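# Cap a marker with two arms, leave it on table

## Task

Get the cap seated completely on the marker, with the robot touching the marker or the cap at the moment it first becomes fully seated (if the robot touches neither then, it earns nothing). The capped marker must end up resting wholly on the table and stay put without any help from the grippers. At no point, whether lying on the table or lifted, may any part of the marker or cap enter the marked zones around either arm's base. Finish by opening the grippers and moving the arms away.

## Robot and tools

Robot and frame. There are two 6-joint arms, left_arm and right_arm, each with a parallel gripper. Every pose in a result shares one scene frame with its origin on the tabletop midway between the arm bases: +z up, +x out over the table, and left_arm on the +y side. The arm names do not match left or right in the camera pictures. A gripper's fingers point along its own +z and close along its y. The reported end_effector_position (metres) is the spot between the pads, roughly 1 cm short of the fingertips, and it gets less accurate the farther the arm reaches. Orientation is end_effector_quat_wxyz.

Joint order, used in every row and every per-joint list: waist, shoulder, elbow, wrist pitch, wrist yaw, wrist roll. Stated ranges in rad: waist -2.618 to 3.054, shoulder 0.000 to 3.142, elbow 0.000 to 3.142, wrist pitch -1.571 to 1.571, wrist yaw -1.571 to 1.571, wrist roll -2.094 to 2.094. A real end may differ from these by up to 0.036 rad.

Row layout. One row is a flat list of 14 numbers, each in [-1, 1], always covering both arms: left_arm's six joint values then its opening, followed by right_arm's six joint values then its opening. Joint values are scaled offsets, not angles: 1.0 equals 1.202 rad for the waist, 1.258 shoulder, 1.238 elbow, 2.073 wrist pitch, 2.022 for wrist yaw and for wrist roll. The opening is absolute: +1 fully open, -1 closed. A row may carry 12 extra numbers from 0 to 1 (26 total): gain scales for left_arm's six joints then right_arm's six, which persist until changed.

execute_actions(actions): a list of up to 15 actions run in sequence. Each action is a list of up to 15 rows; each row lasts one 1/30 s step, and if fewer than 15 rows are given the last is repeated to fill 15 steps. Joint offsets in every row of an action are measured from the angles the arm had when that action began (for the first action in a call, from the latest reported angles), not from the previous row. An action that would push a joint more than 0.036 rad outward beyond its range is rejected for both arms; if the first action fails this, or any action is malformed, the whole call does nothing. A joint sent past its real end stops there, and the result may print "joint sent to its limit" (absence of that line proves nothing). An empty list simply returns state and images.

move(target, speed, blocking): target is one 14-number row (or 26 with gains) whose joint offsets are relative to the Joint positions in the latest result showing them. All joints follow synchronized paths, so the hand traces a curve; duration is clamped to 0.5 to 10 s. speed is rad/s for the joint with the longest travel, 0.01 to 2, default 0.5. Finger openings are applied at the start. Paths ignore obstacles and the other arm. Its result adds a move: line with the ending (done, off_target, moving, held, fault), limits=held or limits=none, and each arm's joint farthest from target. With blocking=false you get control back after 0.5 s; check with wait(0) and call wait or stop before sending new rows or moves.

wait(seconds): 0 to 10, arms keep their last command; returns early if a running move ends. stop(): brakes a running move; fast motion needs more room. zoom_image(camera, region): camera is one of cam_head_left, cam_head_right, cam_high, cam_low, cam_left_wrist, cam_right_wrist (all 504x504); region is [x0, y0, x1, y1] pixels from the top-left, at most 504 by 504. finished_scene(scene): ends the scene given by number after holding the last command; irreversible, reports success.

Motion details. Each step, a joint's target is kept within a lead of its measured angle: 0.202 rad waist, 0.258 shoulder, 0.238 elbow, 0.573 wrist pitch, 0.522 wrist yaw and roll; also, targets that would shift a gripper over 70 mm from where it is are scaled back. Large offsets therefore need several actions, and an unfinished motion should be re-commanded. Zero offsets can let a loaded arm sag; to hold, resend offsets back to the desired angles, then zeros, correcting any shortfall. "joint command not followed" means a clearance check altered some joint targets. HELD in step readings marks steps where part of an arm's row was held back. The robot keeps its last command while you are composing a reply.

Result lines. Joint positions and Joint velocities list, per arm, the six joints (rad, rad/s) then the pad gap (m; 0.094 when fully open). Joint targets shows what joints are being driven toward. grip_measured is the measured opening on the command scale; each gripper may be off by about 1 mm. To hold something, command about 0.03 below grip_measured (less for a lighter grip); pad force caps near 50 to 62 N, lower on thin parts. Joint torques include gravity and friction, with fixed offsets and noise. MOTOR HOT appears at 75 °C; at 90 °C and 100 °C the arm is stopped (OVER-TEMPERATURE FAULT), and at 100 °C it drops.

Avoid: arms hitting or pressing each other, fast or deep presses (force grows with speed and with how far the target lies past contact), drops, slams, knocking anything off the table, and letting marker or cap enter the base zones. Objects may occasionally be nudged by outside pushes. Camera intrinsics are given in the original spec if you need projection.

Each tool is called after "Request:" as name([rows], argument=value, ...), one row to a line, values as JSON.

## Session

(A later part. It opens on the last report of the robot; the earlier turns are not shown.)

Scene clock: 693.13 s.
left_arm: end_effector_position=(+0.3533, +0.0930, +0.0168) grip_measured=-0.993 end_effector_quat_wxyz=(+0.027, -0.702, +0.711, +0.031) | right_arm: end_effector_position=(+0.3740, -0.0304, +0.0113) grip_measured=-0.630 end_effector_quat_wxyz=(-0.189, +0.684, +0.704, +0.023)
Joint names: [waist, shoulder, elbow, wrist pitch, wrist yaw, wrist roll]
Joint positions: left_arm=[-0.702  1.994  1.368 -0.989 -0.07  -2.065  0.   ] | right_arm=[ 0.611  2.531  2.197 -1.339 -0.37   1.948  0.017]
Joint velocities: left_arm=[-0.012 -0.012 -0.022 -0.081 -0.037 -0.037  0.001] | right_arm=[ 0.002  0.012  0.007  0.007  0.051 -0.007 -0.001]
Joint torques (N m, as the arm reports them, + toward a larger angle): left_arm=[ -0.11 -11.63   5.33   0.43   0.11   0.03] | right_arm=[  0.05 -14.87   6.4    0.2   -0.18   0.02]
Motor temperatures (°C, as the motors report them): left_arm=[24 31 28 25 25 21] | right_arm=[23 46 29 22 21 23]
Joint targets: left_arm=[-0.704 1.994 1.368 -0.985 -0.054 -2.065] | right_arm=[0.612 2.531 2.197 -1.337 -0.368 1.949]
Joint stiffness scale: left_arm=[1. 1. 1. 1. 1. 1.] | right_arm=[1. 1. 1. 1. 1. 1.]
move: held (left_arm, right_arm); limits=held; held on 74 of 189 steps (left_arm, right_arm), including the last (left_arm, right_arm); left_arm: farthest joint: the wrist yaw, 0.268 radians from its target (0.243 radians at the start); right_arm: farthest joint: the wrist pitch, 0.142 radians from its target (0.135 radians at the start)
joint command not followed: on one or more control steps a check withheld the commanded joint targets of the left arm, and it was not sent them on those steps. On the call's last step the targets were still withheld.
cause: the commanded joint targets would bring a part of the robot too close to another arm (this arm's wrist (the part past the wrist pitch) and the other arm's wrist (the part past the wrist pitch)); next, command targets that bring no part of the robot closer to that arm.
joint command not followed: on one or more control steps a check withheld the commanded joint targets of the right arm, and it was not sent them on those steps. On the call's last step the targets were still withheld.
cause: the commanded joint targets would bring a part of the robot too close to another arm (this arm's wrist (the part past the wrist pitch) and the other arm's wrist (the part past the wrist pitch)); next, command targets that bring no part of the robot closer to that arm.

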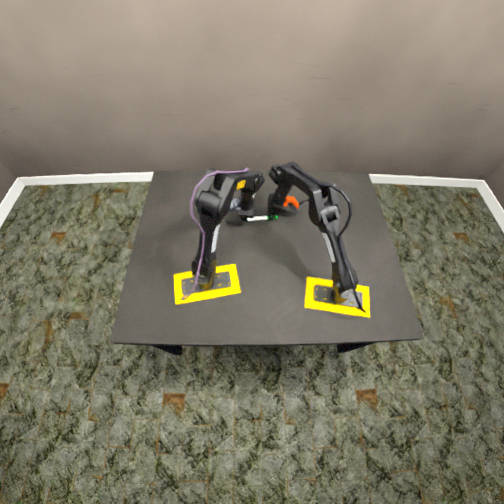

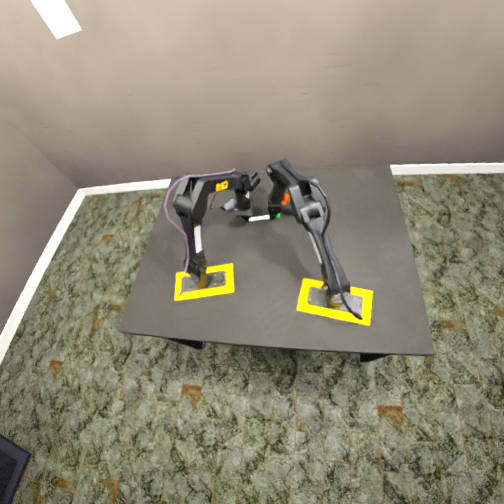

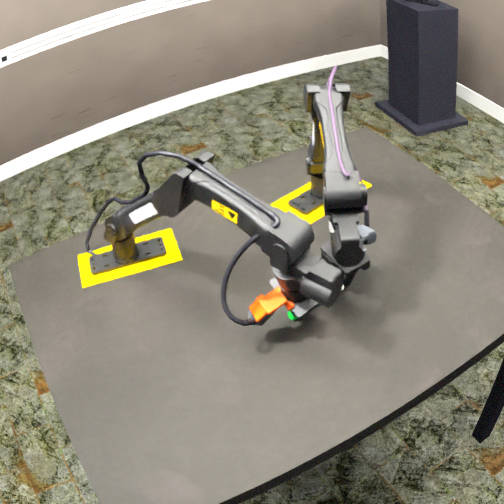

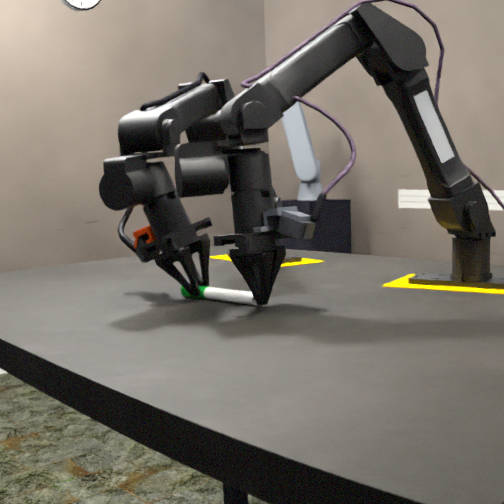

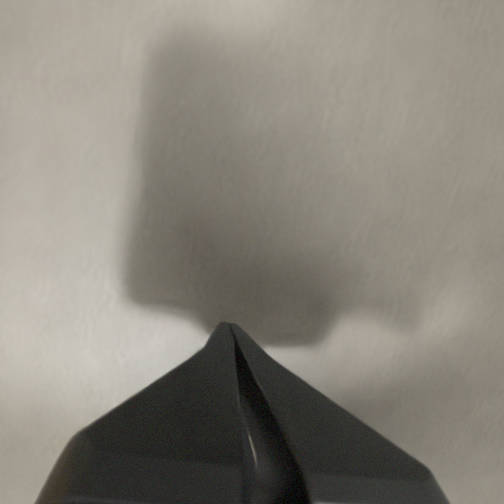

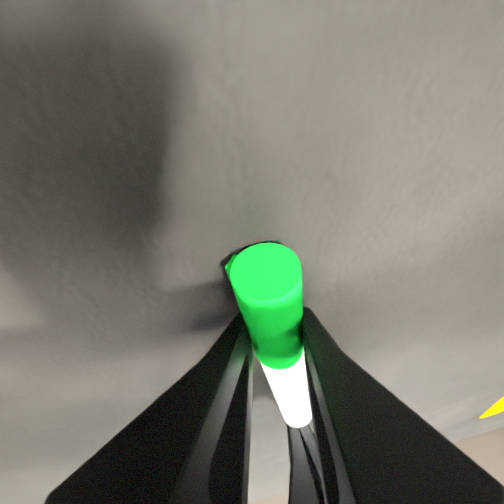

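Request:
move(target=[0.12,-0.02,0.04,0,0.2,0,0.3,0.01,0,0,0.04,-0.012,0.008,-0.68], speed=0.2)

Scene clock: 711.10 s.
left_arm: end_effector_position=(+0.3556, +0.0694, +0.0342) grip_measured=+0.299 end_effector_quat_wxyz=(+0.153, +0.740, -0.653, +0.051) | right_arm: end_effector_position=(+0.3875, -0.0200, +0.0118) grip_measured=-0.630 end_effector_quat_wxyz=(-0.187, +0.680, +0.706, +0.059)
Joint names: [waist, shoulder, elbow, wrist pitch, wrist yaw, wrist roll]
Joint positions: left_arm=[-0.565  1.984  1.392 -0.989  0.323 -2.065  0.061] | right_arm=[ 0.611  2.531  2.197 -1.268 -0.394  1.952  0.017]
Joint velocities: left_arm=[-0.007  0.002  0.002 -0.11   0.022  0.022 -0.002] | right_arm=[ 0.007  0.002  0.007  0.022  0.007 -0.037  0.001]
Joint torques (N m, as the arm reports them, + toward a larger angle): left_arm=[  0.82 -13.23   7.33   0.47   0.3    0.02] | right_arm=[  0.99 -15.     6.51   0.43  -0.21   0.14]
Motor temperatures (°C, as the motors report them): left_arm=[23 32 27 25 24 21] | right_arm=[23 47 29 22 21 23]
Joint targets: left_arm=[-0.557 1.969 1.417 -0.989 0.334 -2.065] | right_arm=[0.623 2.531 2.197 -1.256 -0.395 1.965]
Joint stiffness scale: left_arm=[1. 1. 1. 1. 1. 1.] | right_arm=[1. 1. 1. 1. 1. 1.]
move: off_target (left_arm); limits=none; left_arm: farthest joint: the elbow, 0.026 radians from its target (0.050 radians at the start); right_arm: farthest joint: the waist, 0.012 radians from its target (0.012 radians at the start)

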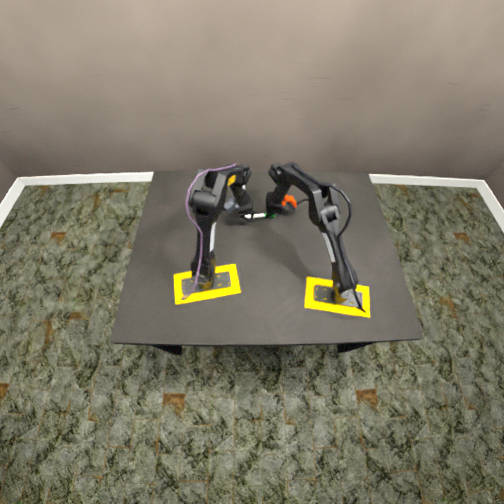

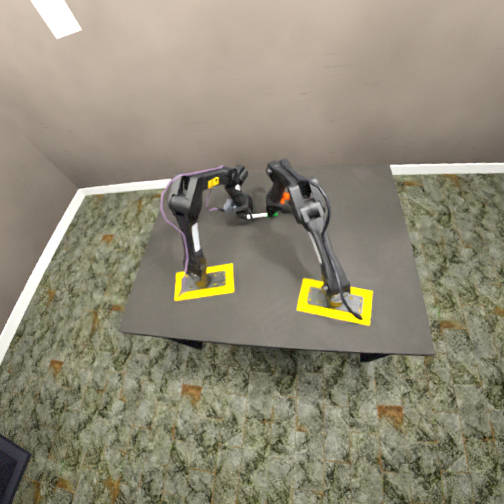

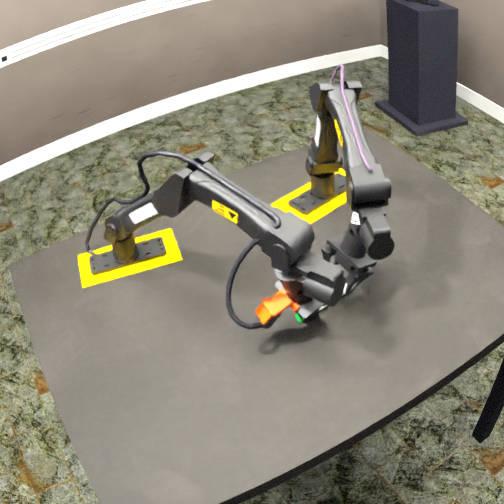

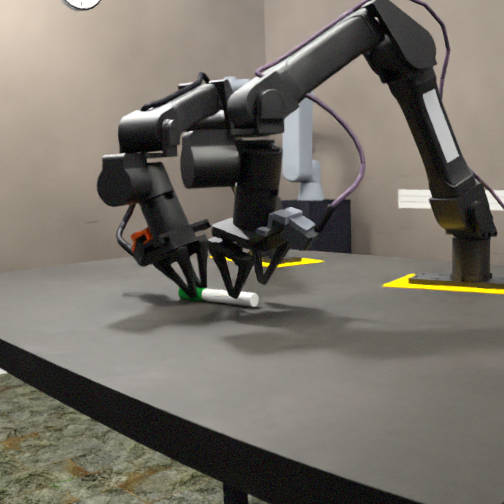

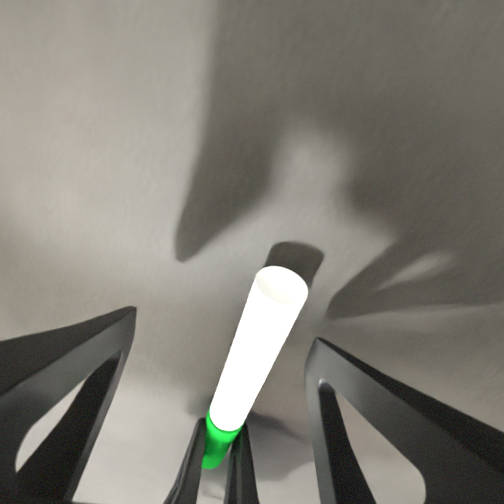

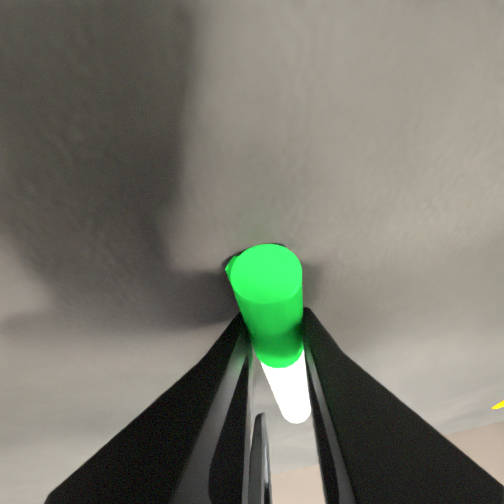

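Request:
move(target=[0.022,0.04,-0.033,0.03,0.005,0,0.3,0.008,0,0,0.005,0,0.005,-0.68], speed=0.15)

Scene clock: 720.53 s.
left_arm: end_effector_position=(+0.3632, +0.0733, +0.0206) grip_measured=+0.299 end_effector_quat_wxyz=(+0.154, +0.746, -0.645, +0.056) | right_arm: end_effector_position=(+0.3875, -0.0200, +0.0118) grip_measured=-0.630 end_effector_quat_wxyz=(-0.187, +0.680, +0.706, +0.059)
Joint names: [waist, shoulder, elbow, wrist pitch, wrist yaw, wrist roll]
Joint positions: left_arm=[-0.545  2.015  1.378 -0.939  0.329 -2.065  0.061] | right_arm=[ 0.611  2.531  2.197 -1.268 -0.394  1.952  0.017]
Joint velocities: left_arm=[-0.007  0.017  0.012  0.037  0.095 -0.007  0.001] | right_arm=[ 0.002  0.022  0.007  0.007 -0.022 -0.051 -0.   ]
Joint torques (N m, as the arm reports them, + toward a larger angle): left_arm=[  0.54 -10.19   3.4    0.54   0.24   0.03] | right_arm=[  0.8  -15.     6.53   0.41  -0.21   0.11]
Motor temperatures (°C, as the motors report them): left_arm=[23 33 28 24 24 21] | right_arm=[23 47 29 22 21 23]
Joint targets: left_arm=[-0.539 2.034 1.351 -0.927 0.333 -2.065] | right_arm=[0.621 2.531 2.197 -1.258 -0.394 1.962]
Joint stiffness scale: left_arm=[1. 1. 1. 1. 1. 1.] | right_arm=[1. 1. 1. 1. 1. 1.]
move: off_target (left_arm); limits=none; left_arm: farthest joint: the elbow, 0.027 radians from its target (0.041 radians at the start); right_arm: farthest joint: the wrist pitch, 0.011 radians from its target (0.011 radians at the start)

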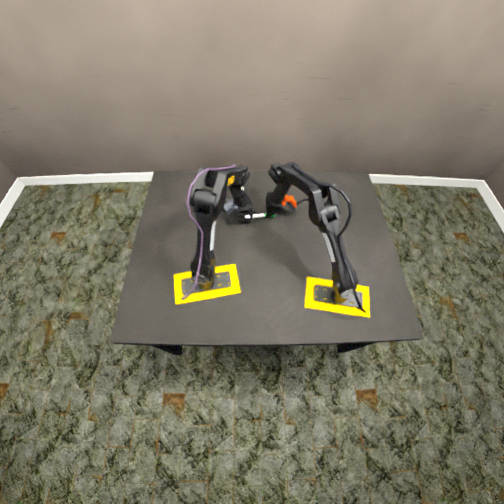

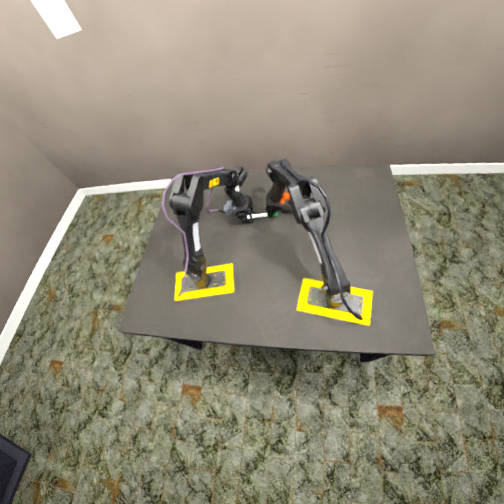

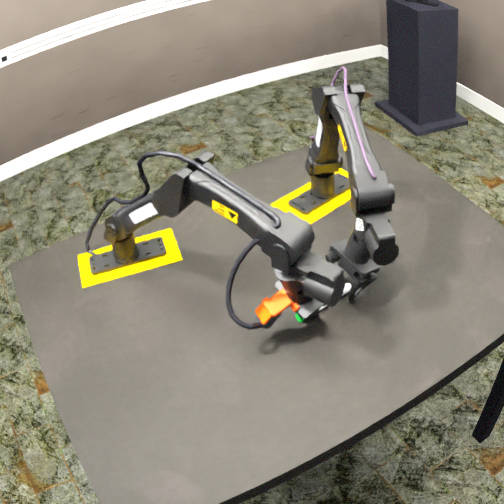

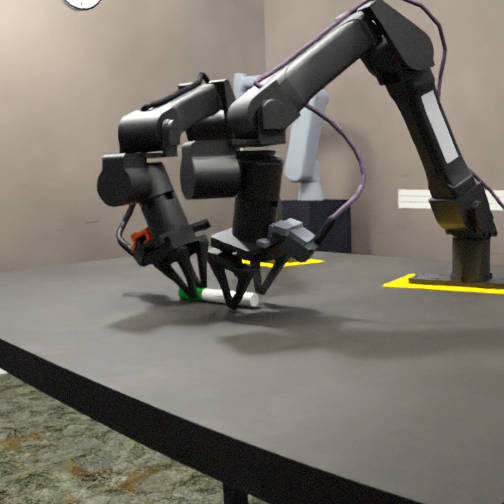

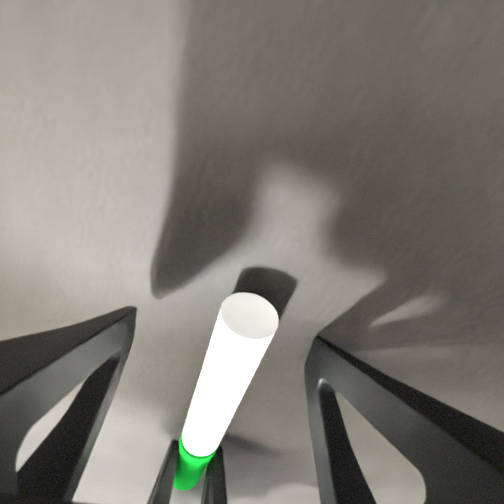

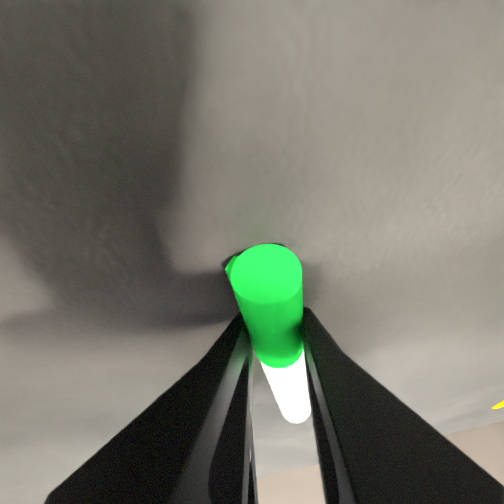

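Request:
move(target=[-0.024,0.041,0.042,0.004,0.002,0,0.3,0.008,0,0,0.005,0,0.005,-0.68], speed=0.1)

Request:
execute_actions([
  [[0,0.012,0.02,0,0,0,-0.72,0.008,0,0,0.005,0,0.005,-0.68]],
  [[0,0.012,0.02,0,0,0,-0.72,0.008,0,0,0.005,0,0.005,-0.68]],
])

Request:
zoom_image(camera="cam_right_wrist", region=[200,300,360,480])

Scene clock: 730.13 s.
left_arm: end_effector_position=(+0.3684, +0.0645, +0.0204) grip_measured=+0.299 end_effector_quat_wxyz=(+0.153, +0.740, -0.652, +0.060) | right_arm: end_effector_position=(+0.3875, -0.0200, +0.0118) grip_measured=-0.630 end_effector_quat_wxyz=(-0.187, +0.680, +0.706, +0.059)
Joint names: [waist, shoulder, elbow, wrist pitch, wrist yaw, wrist roll]
Joint positions: left_arm=[-0.563  2.038  1.411 -0.939  0.329 -2.065  0.061] | right_arm=[ 0.611  2.531  2.197 -1.268 -0.394  1.952  0.017]
Joint velocities: left_arm=[-0.007 -0.002  0.002  0.007 -0.051 -0.037  0.   ] | right_arm=[ 0.002 -0.017 -0.007  0.051 -0.066  0.037 -0.001]
Joint torques (N m, as the arm reports them, + toward a larger angle): left_arm=[-0.96 -9.44  6.73  0.56  0.26  0.02] | right_arm=[  0.78 -15.     6.51   0.4   -0.21   0.11]
Motor temperatures (°C, as the motors report them): left_arm=[23 32 27 24 24 21] | right_arm=[23 47 29 22 21 23]
Joint targets: left_arm=[-0.574 2.067 1.430 -0.930 0.333 -2.065] | right_arm=[0.621 2.531 2.197 -1.258 -0.394 1.962]
Joint stiffness scale: left_arm=[1. 1. 1. 1. 1. 1.] | right_arm=[1. 1. 1. 1. 1. 1.]
move: off_target (left_arm); limits=none; left_arm: farthest joint: the shoulder, 0.029 radians from its target (0.051 radians at the start); right_arm: farthest joint: the wrist pitch, 0.011 radians from its target (0.011 radians at the start)

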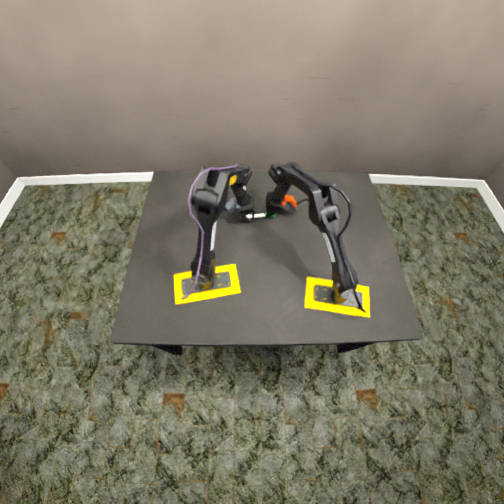

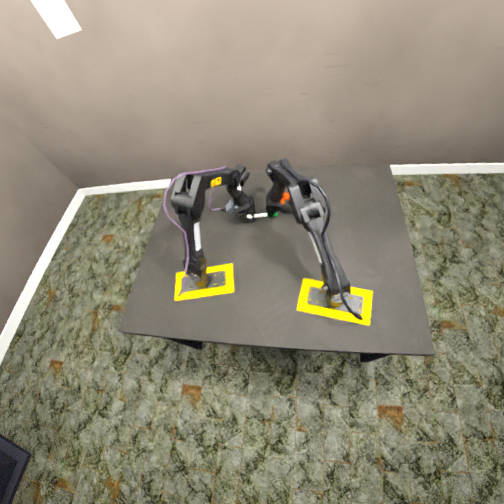

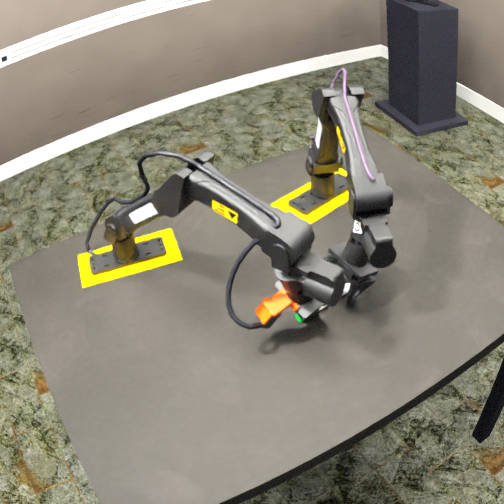

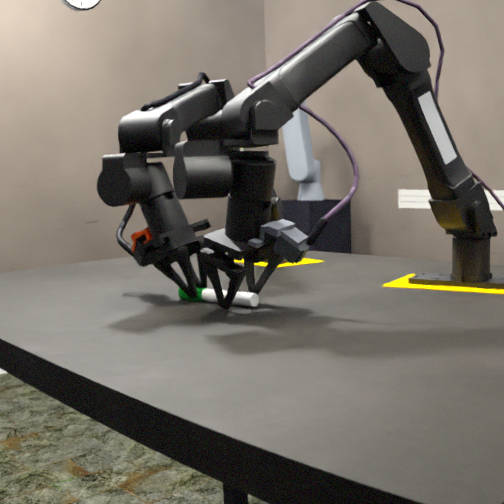

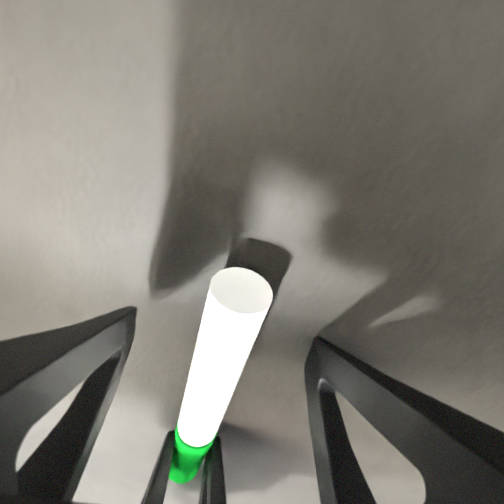

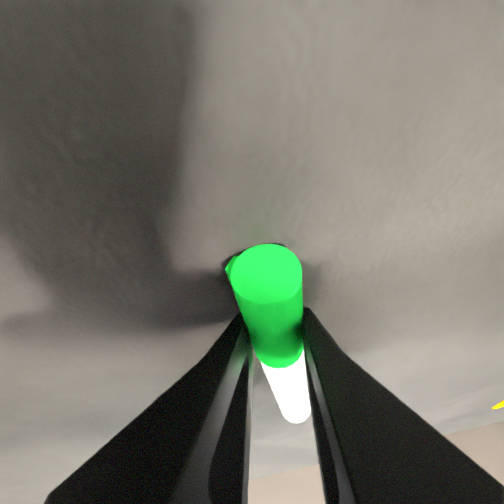

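Scene clock: 731.13 s.
left_arm: end_effector_position=(+0.3686, +0.0644, +0.0204) grip_measured=-0.656 end_effector_quat_wxyz=(+0.152, +0.740, -0.653, +0.060) | right_arm: end_effector_position=(+0.3877, -0.0200, +0.0118) grip_measured=-0.630 end_effector_quat_wxyz=(-0.187, +0.680, +0.706, +0.059)
Joint names: [waist, shoulder, elbow, wrist pitch, wrist yaw, wrist roll]
Joint positions: left_arm=[-0.563  2.038  1.411 -0.938  0.329 -2.065  0.016] | right_arm=[ 0.611  2.531  2.197 -1.268 -0.394  1.952  0.017]
Joint velocities: left_arm=[-0.007 -0.017 -0.017 -0.037  0.037 -0.022 -0.001] | right_arm=[ 0.002 -0.002 -0.022 -0.081 -0.007 -0.022 -0.   ]
Joint torques (N m, as the arm reports them, + toward a larger angle): left_arm=[ -0.01 -10.77   7.13   0.48   0.19   0.02] | right_arm=[  0.79 -15.     6.52   0.41  -0.21   0.11]
Motor temperatures (°C, as the motors report them): left_arm=[23 32 27 24 24 21] | right_arm=[23 47 29 22 21 23]
Joint targets: left_arm=[-0.563 2.053 1.436 -0.938 0.329 -2.065] | right_arm=[0.621 2.531 2.197 -1.257 -0.394 1.962]
Joint stiffness scale: left_arm=[1. 1. 1. 1. 1. 1.] | right_arm=[1. 1. 1. 1. 1. 1.]
Step readings (joint positions; steps 1 to 15: 1st action; 16 to 30: 2nd action):
0: left_arm=[-0.563 2.038 1.411 -0.939 0.329 -2.065] | right_arm=[0.611 2.531 2.197 -1.268 -0.394 1.952]
1: left_arm=[-0.563 2.038 1.411 -0.938 0.329 -2.065] | right_arm=[0.611 2.531 2.197 -1.268 -0.394 1.952]
2: left_arm=[-0.563 2.038 1.411 -0.938 0.329 -2.065] | right_arm=[0.611 2.531 2.197 -1.268 -0.394 1.952]
4: left_arm=[-0.563 2.038 1.411 -0.938 0.329 -2.065] | right_arm=[0.611 2.531 2.197 -1.268 -0.394 1.952]
8: left_arm=[-0.563 2.038 1.411 -0.938 0.329 -2.065] | right_arm=[0.611 2.531 2.197 -1.268 -0.394 1.952]
15: left_arm=[-0.563 2.038 1.411 -0.938 0.329 -2.065] | right_arm=[0.611 2.531 2.197 -1.268 -0.394 1.952]
16: left_arm=[-0.563 2.038 1.411 -0.938 0.329 -2.065] | right_arm=[0.611 2.531 2.197 -1.268 -0.394 1.952]
17: left_arm=[-0.563 2.038 1.411 -0.938 0.329 -2.065] | right_arm=[0.611 2.531 2.197 -1.268 -0.394 1.952]
19: left_arm=[-0.563 2.038 1.411 -0.938 0.329 -2.065] | right_arm=[0.611 2.531 2.197 -1.268 -0.394 1.952]
23: left_arm=[-0.563 2.038 1.411 -0.938 0.329 -2.065] | right_arm=[0.611 2.531 2.197 -1.268 -0.394 1.952]
30: Joint positions above

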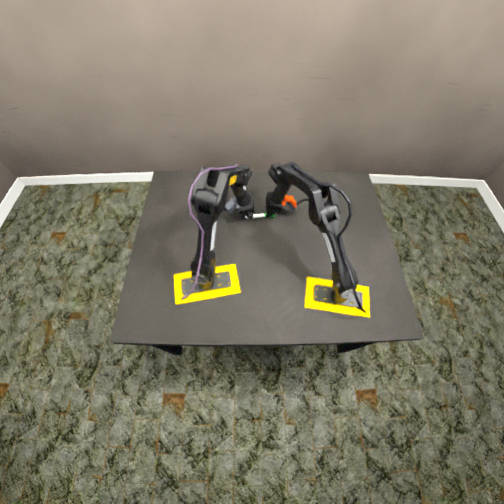

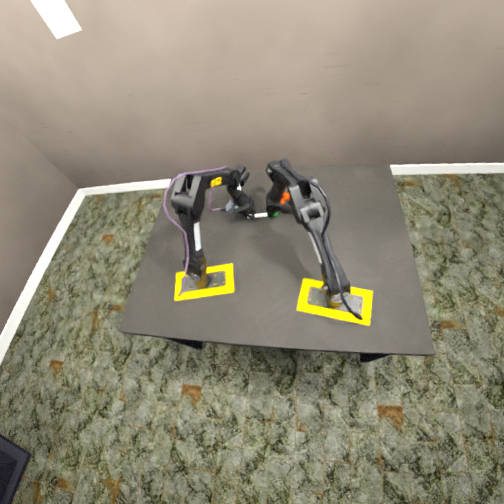

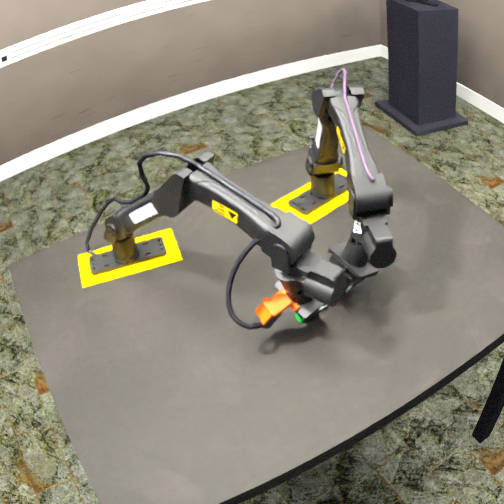

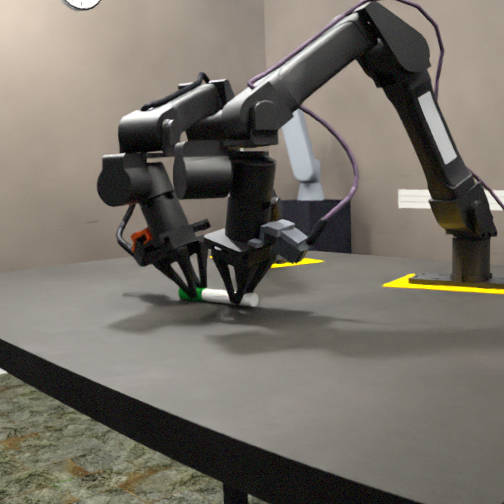

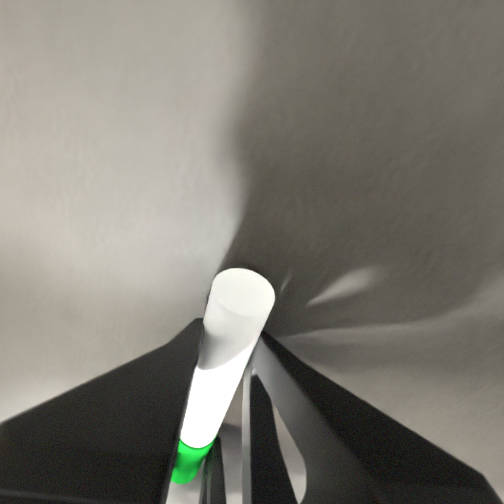

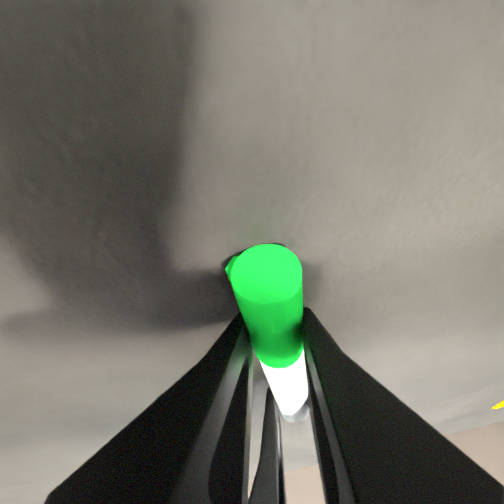

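Region (200, 300, 360, 480) of cam_right_wrist's 504x504 image, scaled by 2.800, with more detail than that image has.

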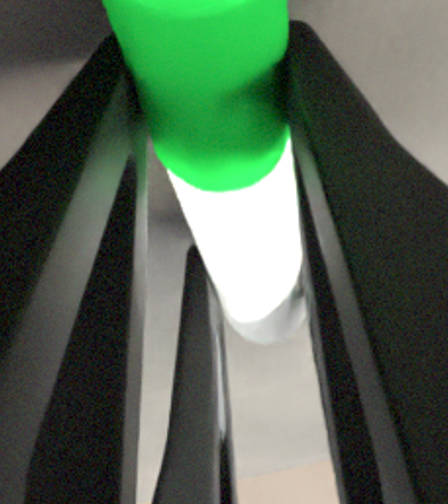

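Request:
move(target=[0.003,0.035,0.052,-0.006,0,0,-0.72,0.008,0,0,0.005,0,0.005,-0.68], speed=0.05)

Request:
zoom_image(camera="cam_right_wrist", region=[200,300,360,480])

Scene clock: 737.37 s.
left_arm: end_effector_position=(+0.3706, +0.0637, +0.0201) grip_measured=-0.656 end_effector_quat_wxyz=(+0.155, +0.739, -0.653, +0.052) | right_arm: end_effector_position=(+0.3884, -0.0200, +0.0116) grip_measured=-0.630 end_effector_quat_wxyz=(-0.186, +0.681, +0.706, +0.060)
Joint names: [waist, shoulder, elbow, wrist pitch, wrist yaw, wrist roll]
Joint positions: left_arm=[-0.563  2.061  1.446 -0.967  0.329 -2.06   0.016] | right_arm=[ 0.611  2.531  2.197 -1.265 -0.392  1.954  0.017]
Joint velocities: left_arm=[ 0.002 -0.012  0.007 -0.007  0.022  0.007 -0.002] | right_arm=[ 0.012  0.012 -0.027 -0.037 -0.081 -0.007 -0.001]
Joint torques (N m, as the arm reports them, + toward a larger angle): left_arm=[  0.43 -10.47   7.46   0.59   0.2   -0.03] | right_arm=[  0.78 -15.     6.52   0.39  -0.23   0.1 ]
Motor temperatures (°C, as the motors report them): left_arm=[23 32 28 24 24 21] | right_arm=[23 47 29 22 21 23]
Joint targets: left_arm=[-0.559 2.082 1.476 -0.950 0.329 -2.065] | right_arm=[0.621 2.531 2.197 -1.257 -0.394 1.963]
Joint stiffness scale: left_arm=[1. 1. 1. 1. 1. 1.] | right_arm=[1. 1. 1. 1. 1. 1.]
move: off_target (left_arm); limits=none; left_arm: farthest joint: the elbow, 0.030 radians from its target (0.064 radians at the start); right_arm: farthest joint: the waist, 0.009 radians from its target (0.009 radians at the start)

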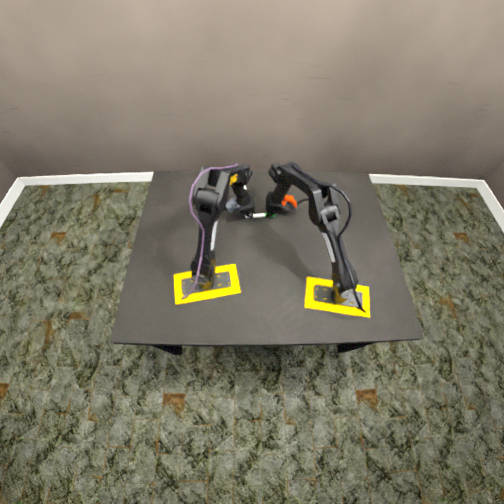

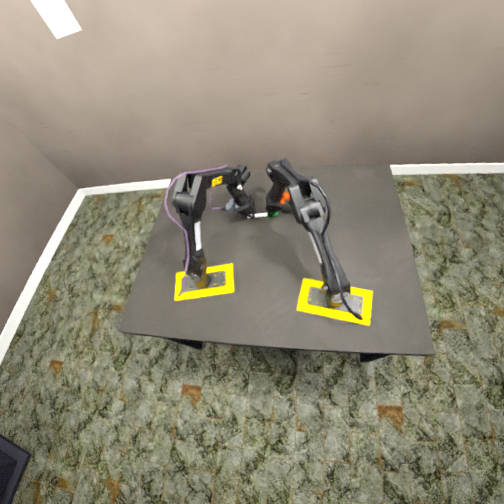

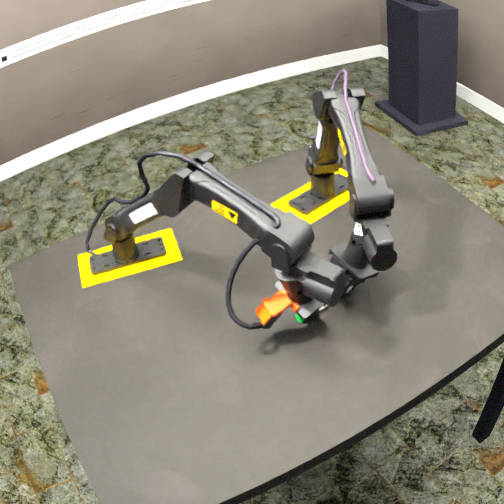

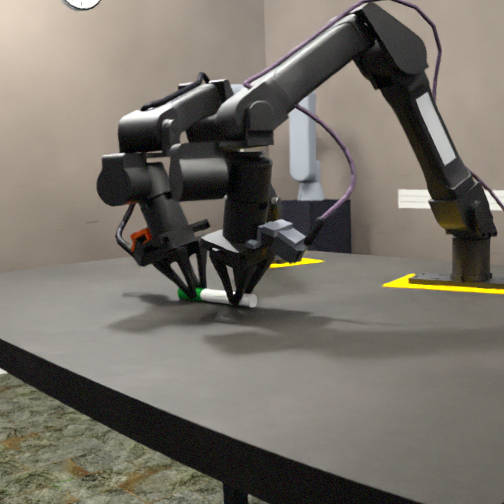

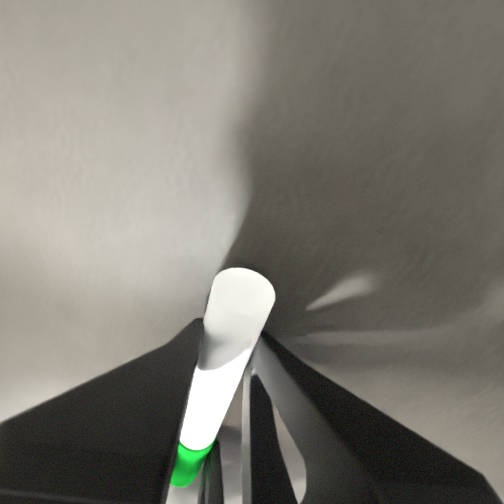

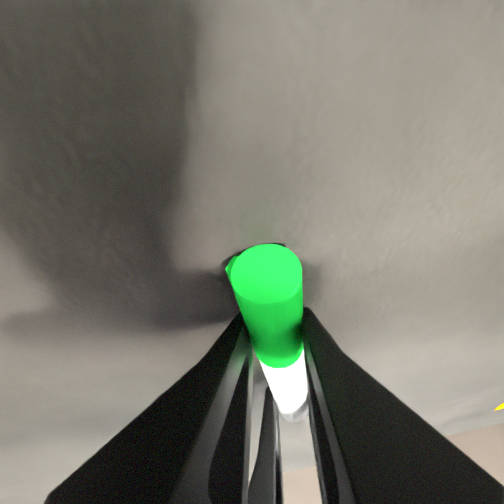

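Region (200, 300, 360, 480) of cam_right_wrist's 504x504 image, scaled by 2.800, with more detail than that image has.

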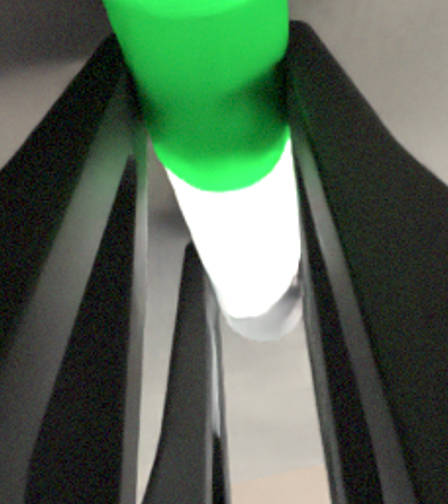

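Request:
move(target=[-0.085,0.04,0.055,0.04,0.06,0,-0.72,0.03,0,0,0.04,-0.025,0.005,-0.70], speed=0.04)

Request:
zoom_image(camera="cam_right_wrist", region=[200,300,360,480])

Request:
zoom_image(camera="cam_low", region=[170,265,310,325])

Scene clock: 748.50 s.
left_arm: end_effector_position=(+0.3723, +0.0567, +0.0188) grip_measured=-0.656 end_effector_quat_wxyz=(-0.138, -0.730, +0.667, -0.044) | right_arm: end_effector_position=(+0.3889, -0.0246, +0.0109) grip_measured=-0.630 end_effector_quat_wxyz=(-0.177, +0.683, +0.707, +0.053)
Joint names: [waist, shoulder, elbow, wrist pitch, wrist yaw, wrist roll]
Joint positions: left_arm=[-0.595  2.079  1.477 -0.977  0.291 -2.059  0.016] | right_arm=[ 0.61   2.529  2.197 -1.272 -0.37   1.954  0.017]
Joint velocities: left_arm=[-0.017  0.007 -0.012  0.037 -0.081  0.037 -0.   ] | right_arm=[ 0.002  0.007  0.002 -0.007  0.022 -0.022 -0.001]
Joint torques (N m, as the arm reports them, + toward a larger angle): left_arm=[ -0.23 -12.78   5.43   0.49   0.28   0.04] | right_arm=[  0.12 -15.     6.53   0.31  -0.2    0.02]
Motor temperatures (°C, as the motors report them): left_arm=[23 32 28 25 24 21] | right_arm=[23 47 29 22 21 23]
Joint targets: left_arm=[-0.598 2.079 1.476 -0.974 0.299 -2.059] | right_arm=[0.611 2.529 2.197 -1.271 -0.370 1.954]
Joint stiffness scale: left_arm=[1. 1. 1. 1. 1. 1.] | right_arm=[1. 1. 1. 1. 1. 1.]
move: held (left_arm, right_arm); limits=held; held on 11 of 98 steps (left_arm, right_arm), including the last (left_arm, right_arm); left_arm: farthest joint: the wrist yaw, 0.159 radians from its target (0.122 radians at the start); right_arm: farthest joint: the wrist pitch, 0.090 radians from its target (0.083 radians at the start)
joint command not followed: on one or more control steps a check withheld the commanded joint targets of the left arm, and it was not sent them on those steps. On the call's last step the targets were still withheld.
cause: the commanded joint targets would bring a part of the robot too close to another arm (this arm's wrist (the part past the wrist pitch) and the other arm's wrist (the part past the wrist pitch)); next, command targets that bring no part of the robot closer to that arm.
joint command not followed: on one or more control steps a check withheld the commanded joint targets of the right arm, and it was not sent them on those steps. On the call's last step the targets were still withheld.
cause: the commanded joint targets would bring a part of the robot too close to another arm (this arm's wrist (the part past the wrist pitch) and the other arm's wrist (the part past the wrist pitch)); next, command targets that bring no part of the robot closer to that arm.

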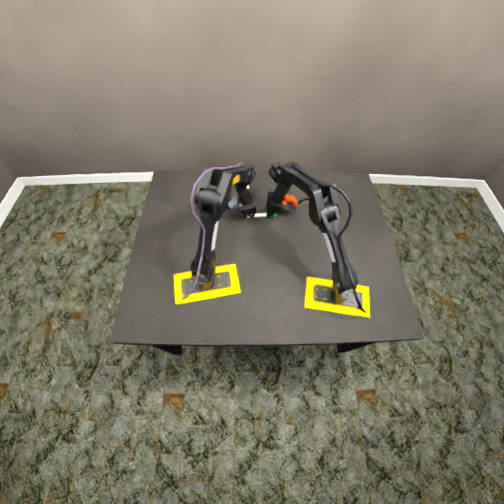

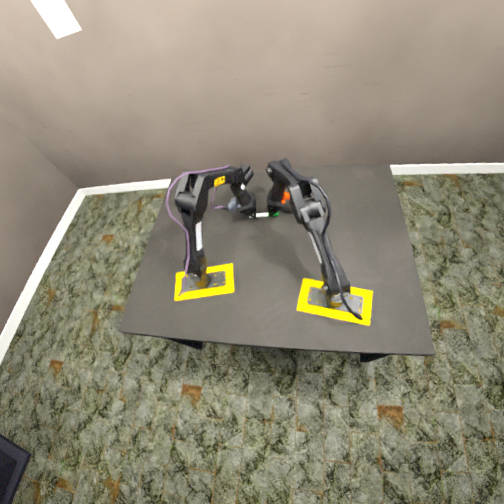

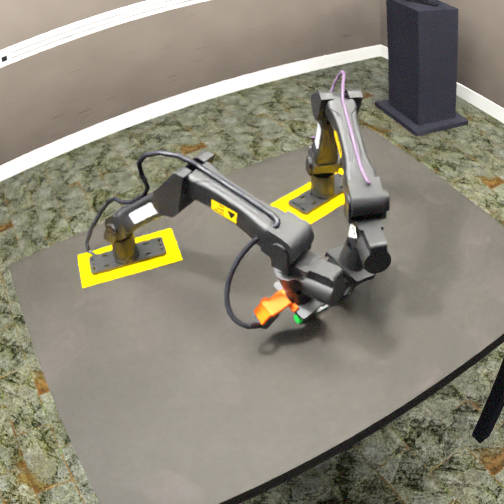

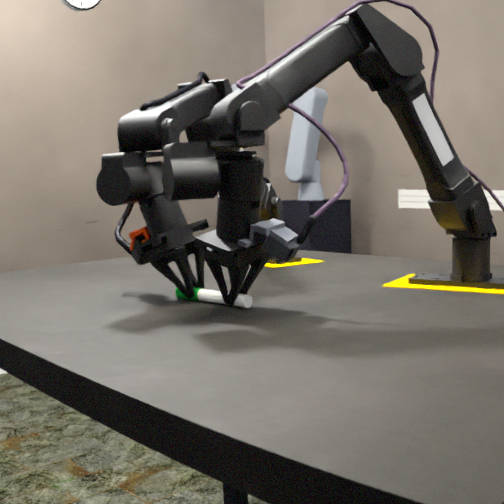

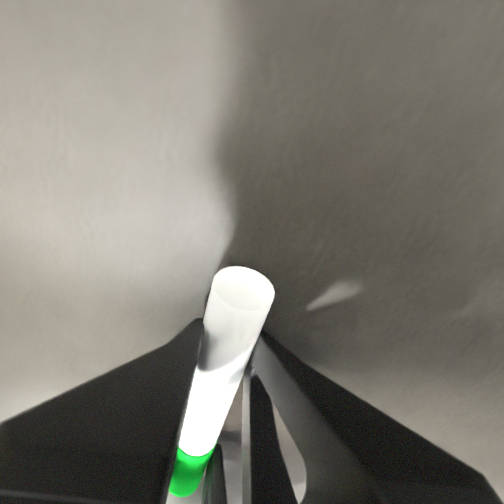

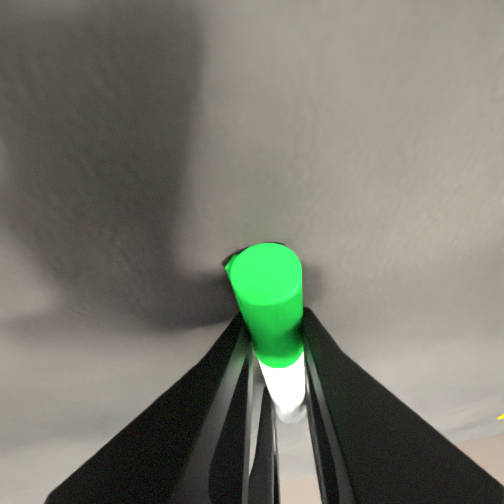

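Region (200, 300, 360, 480) of cam_right_wrist's 504x504 image, scaled by 2.800, with more detail than that image has.

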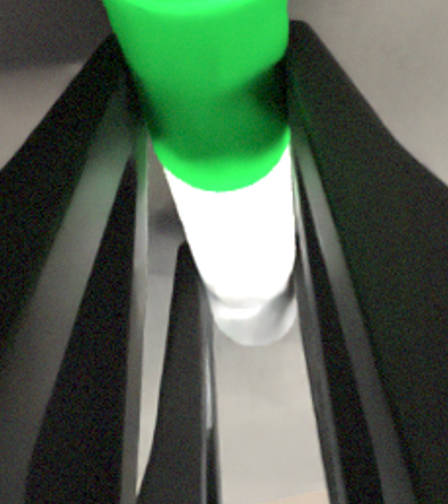

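Region (170, 265, 310, 325) of cam_low's 504x504 image, scaled by 3.600, with more detail than that image has; it fills the top 216 rows of this view, and the rest is white.

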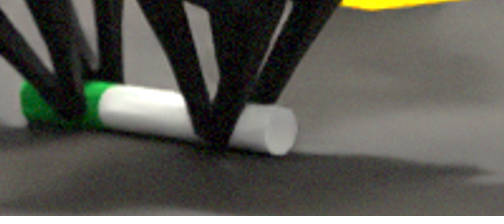

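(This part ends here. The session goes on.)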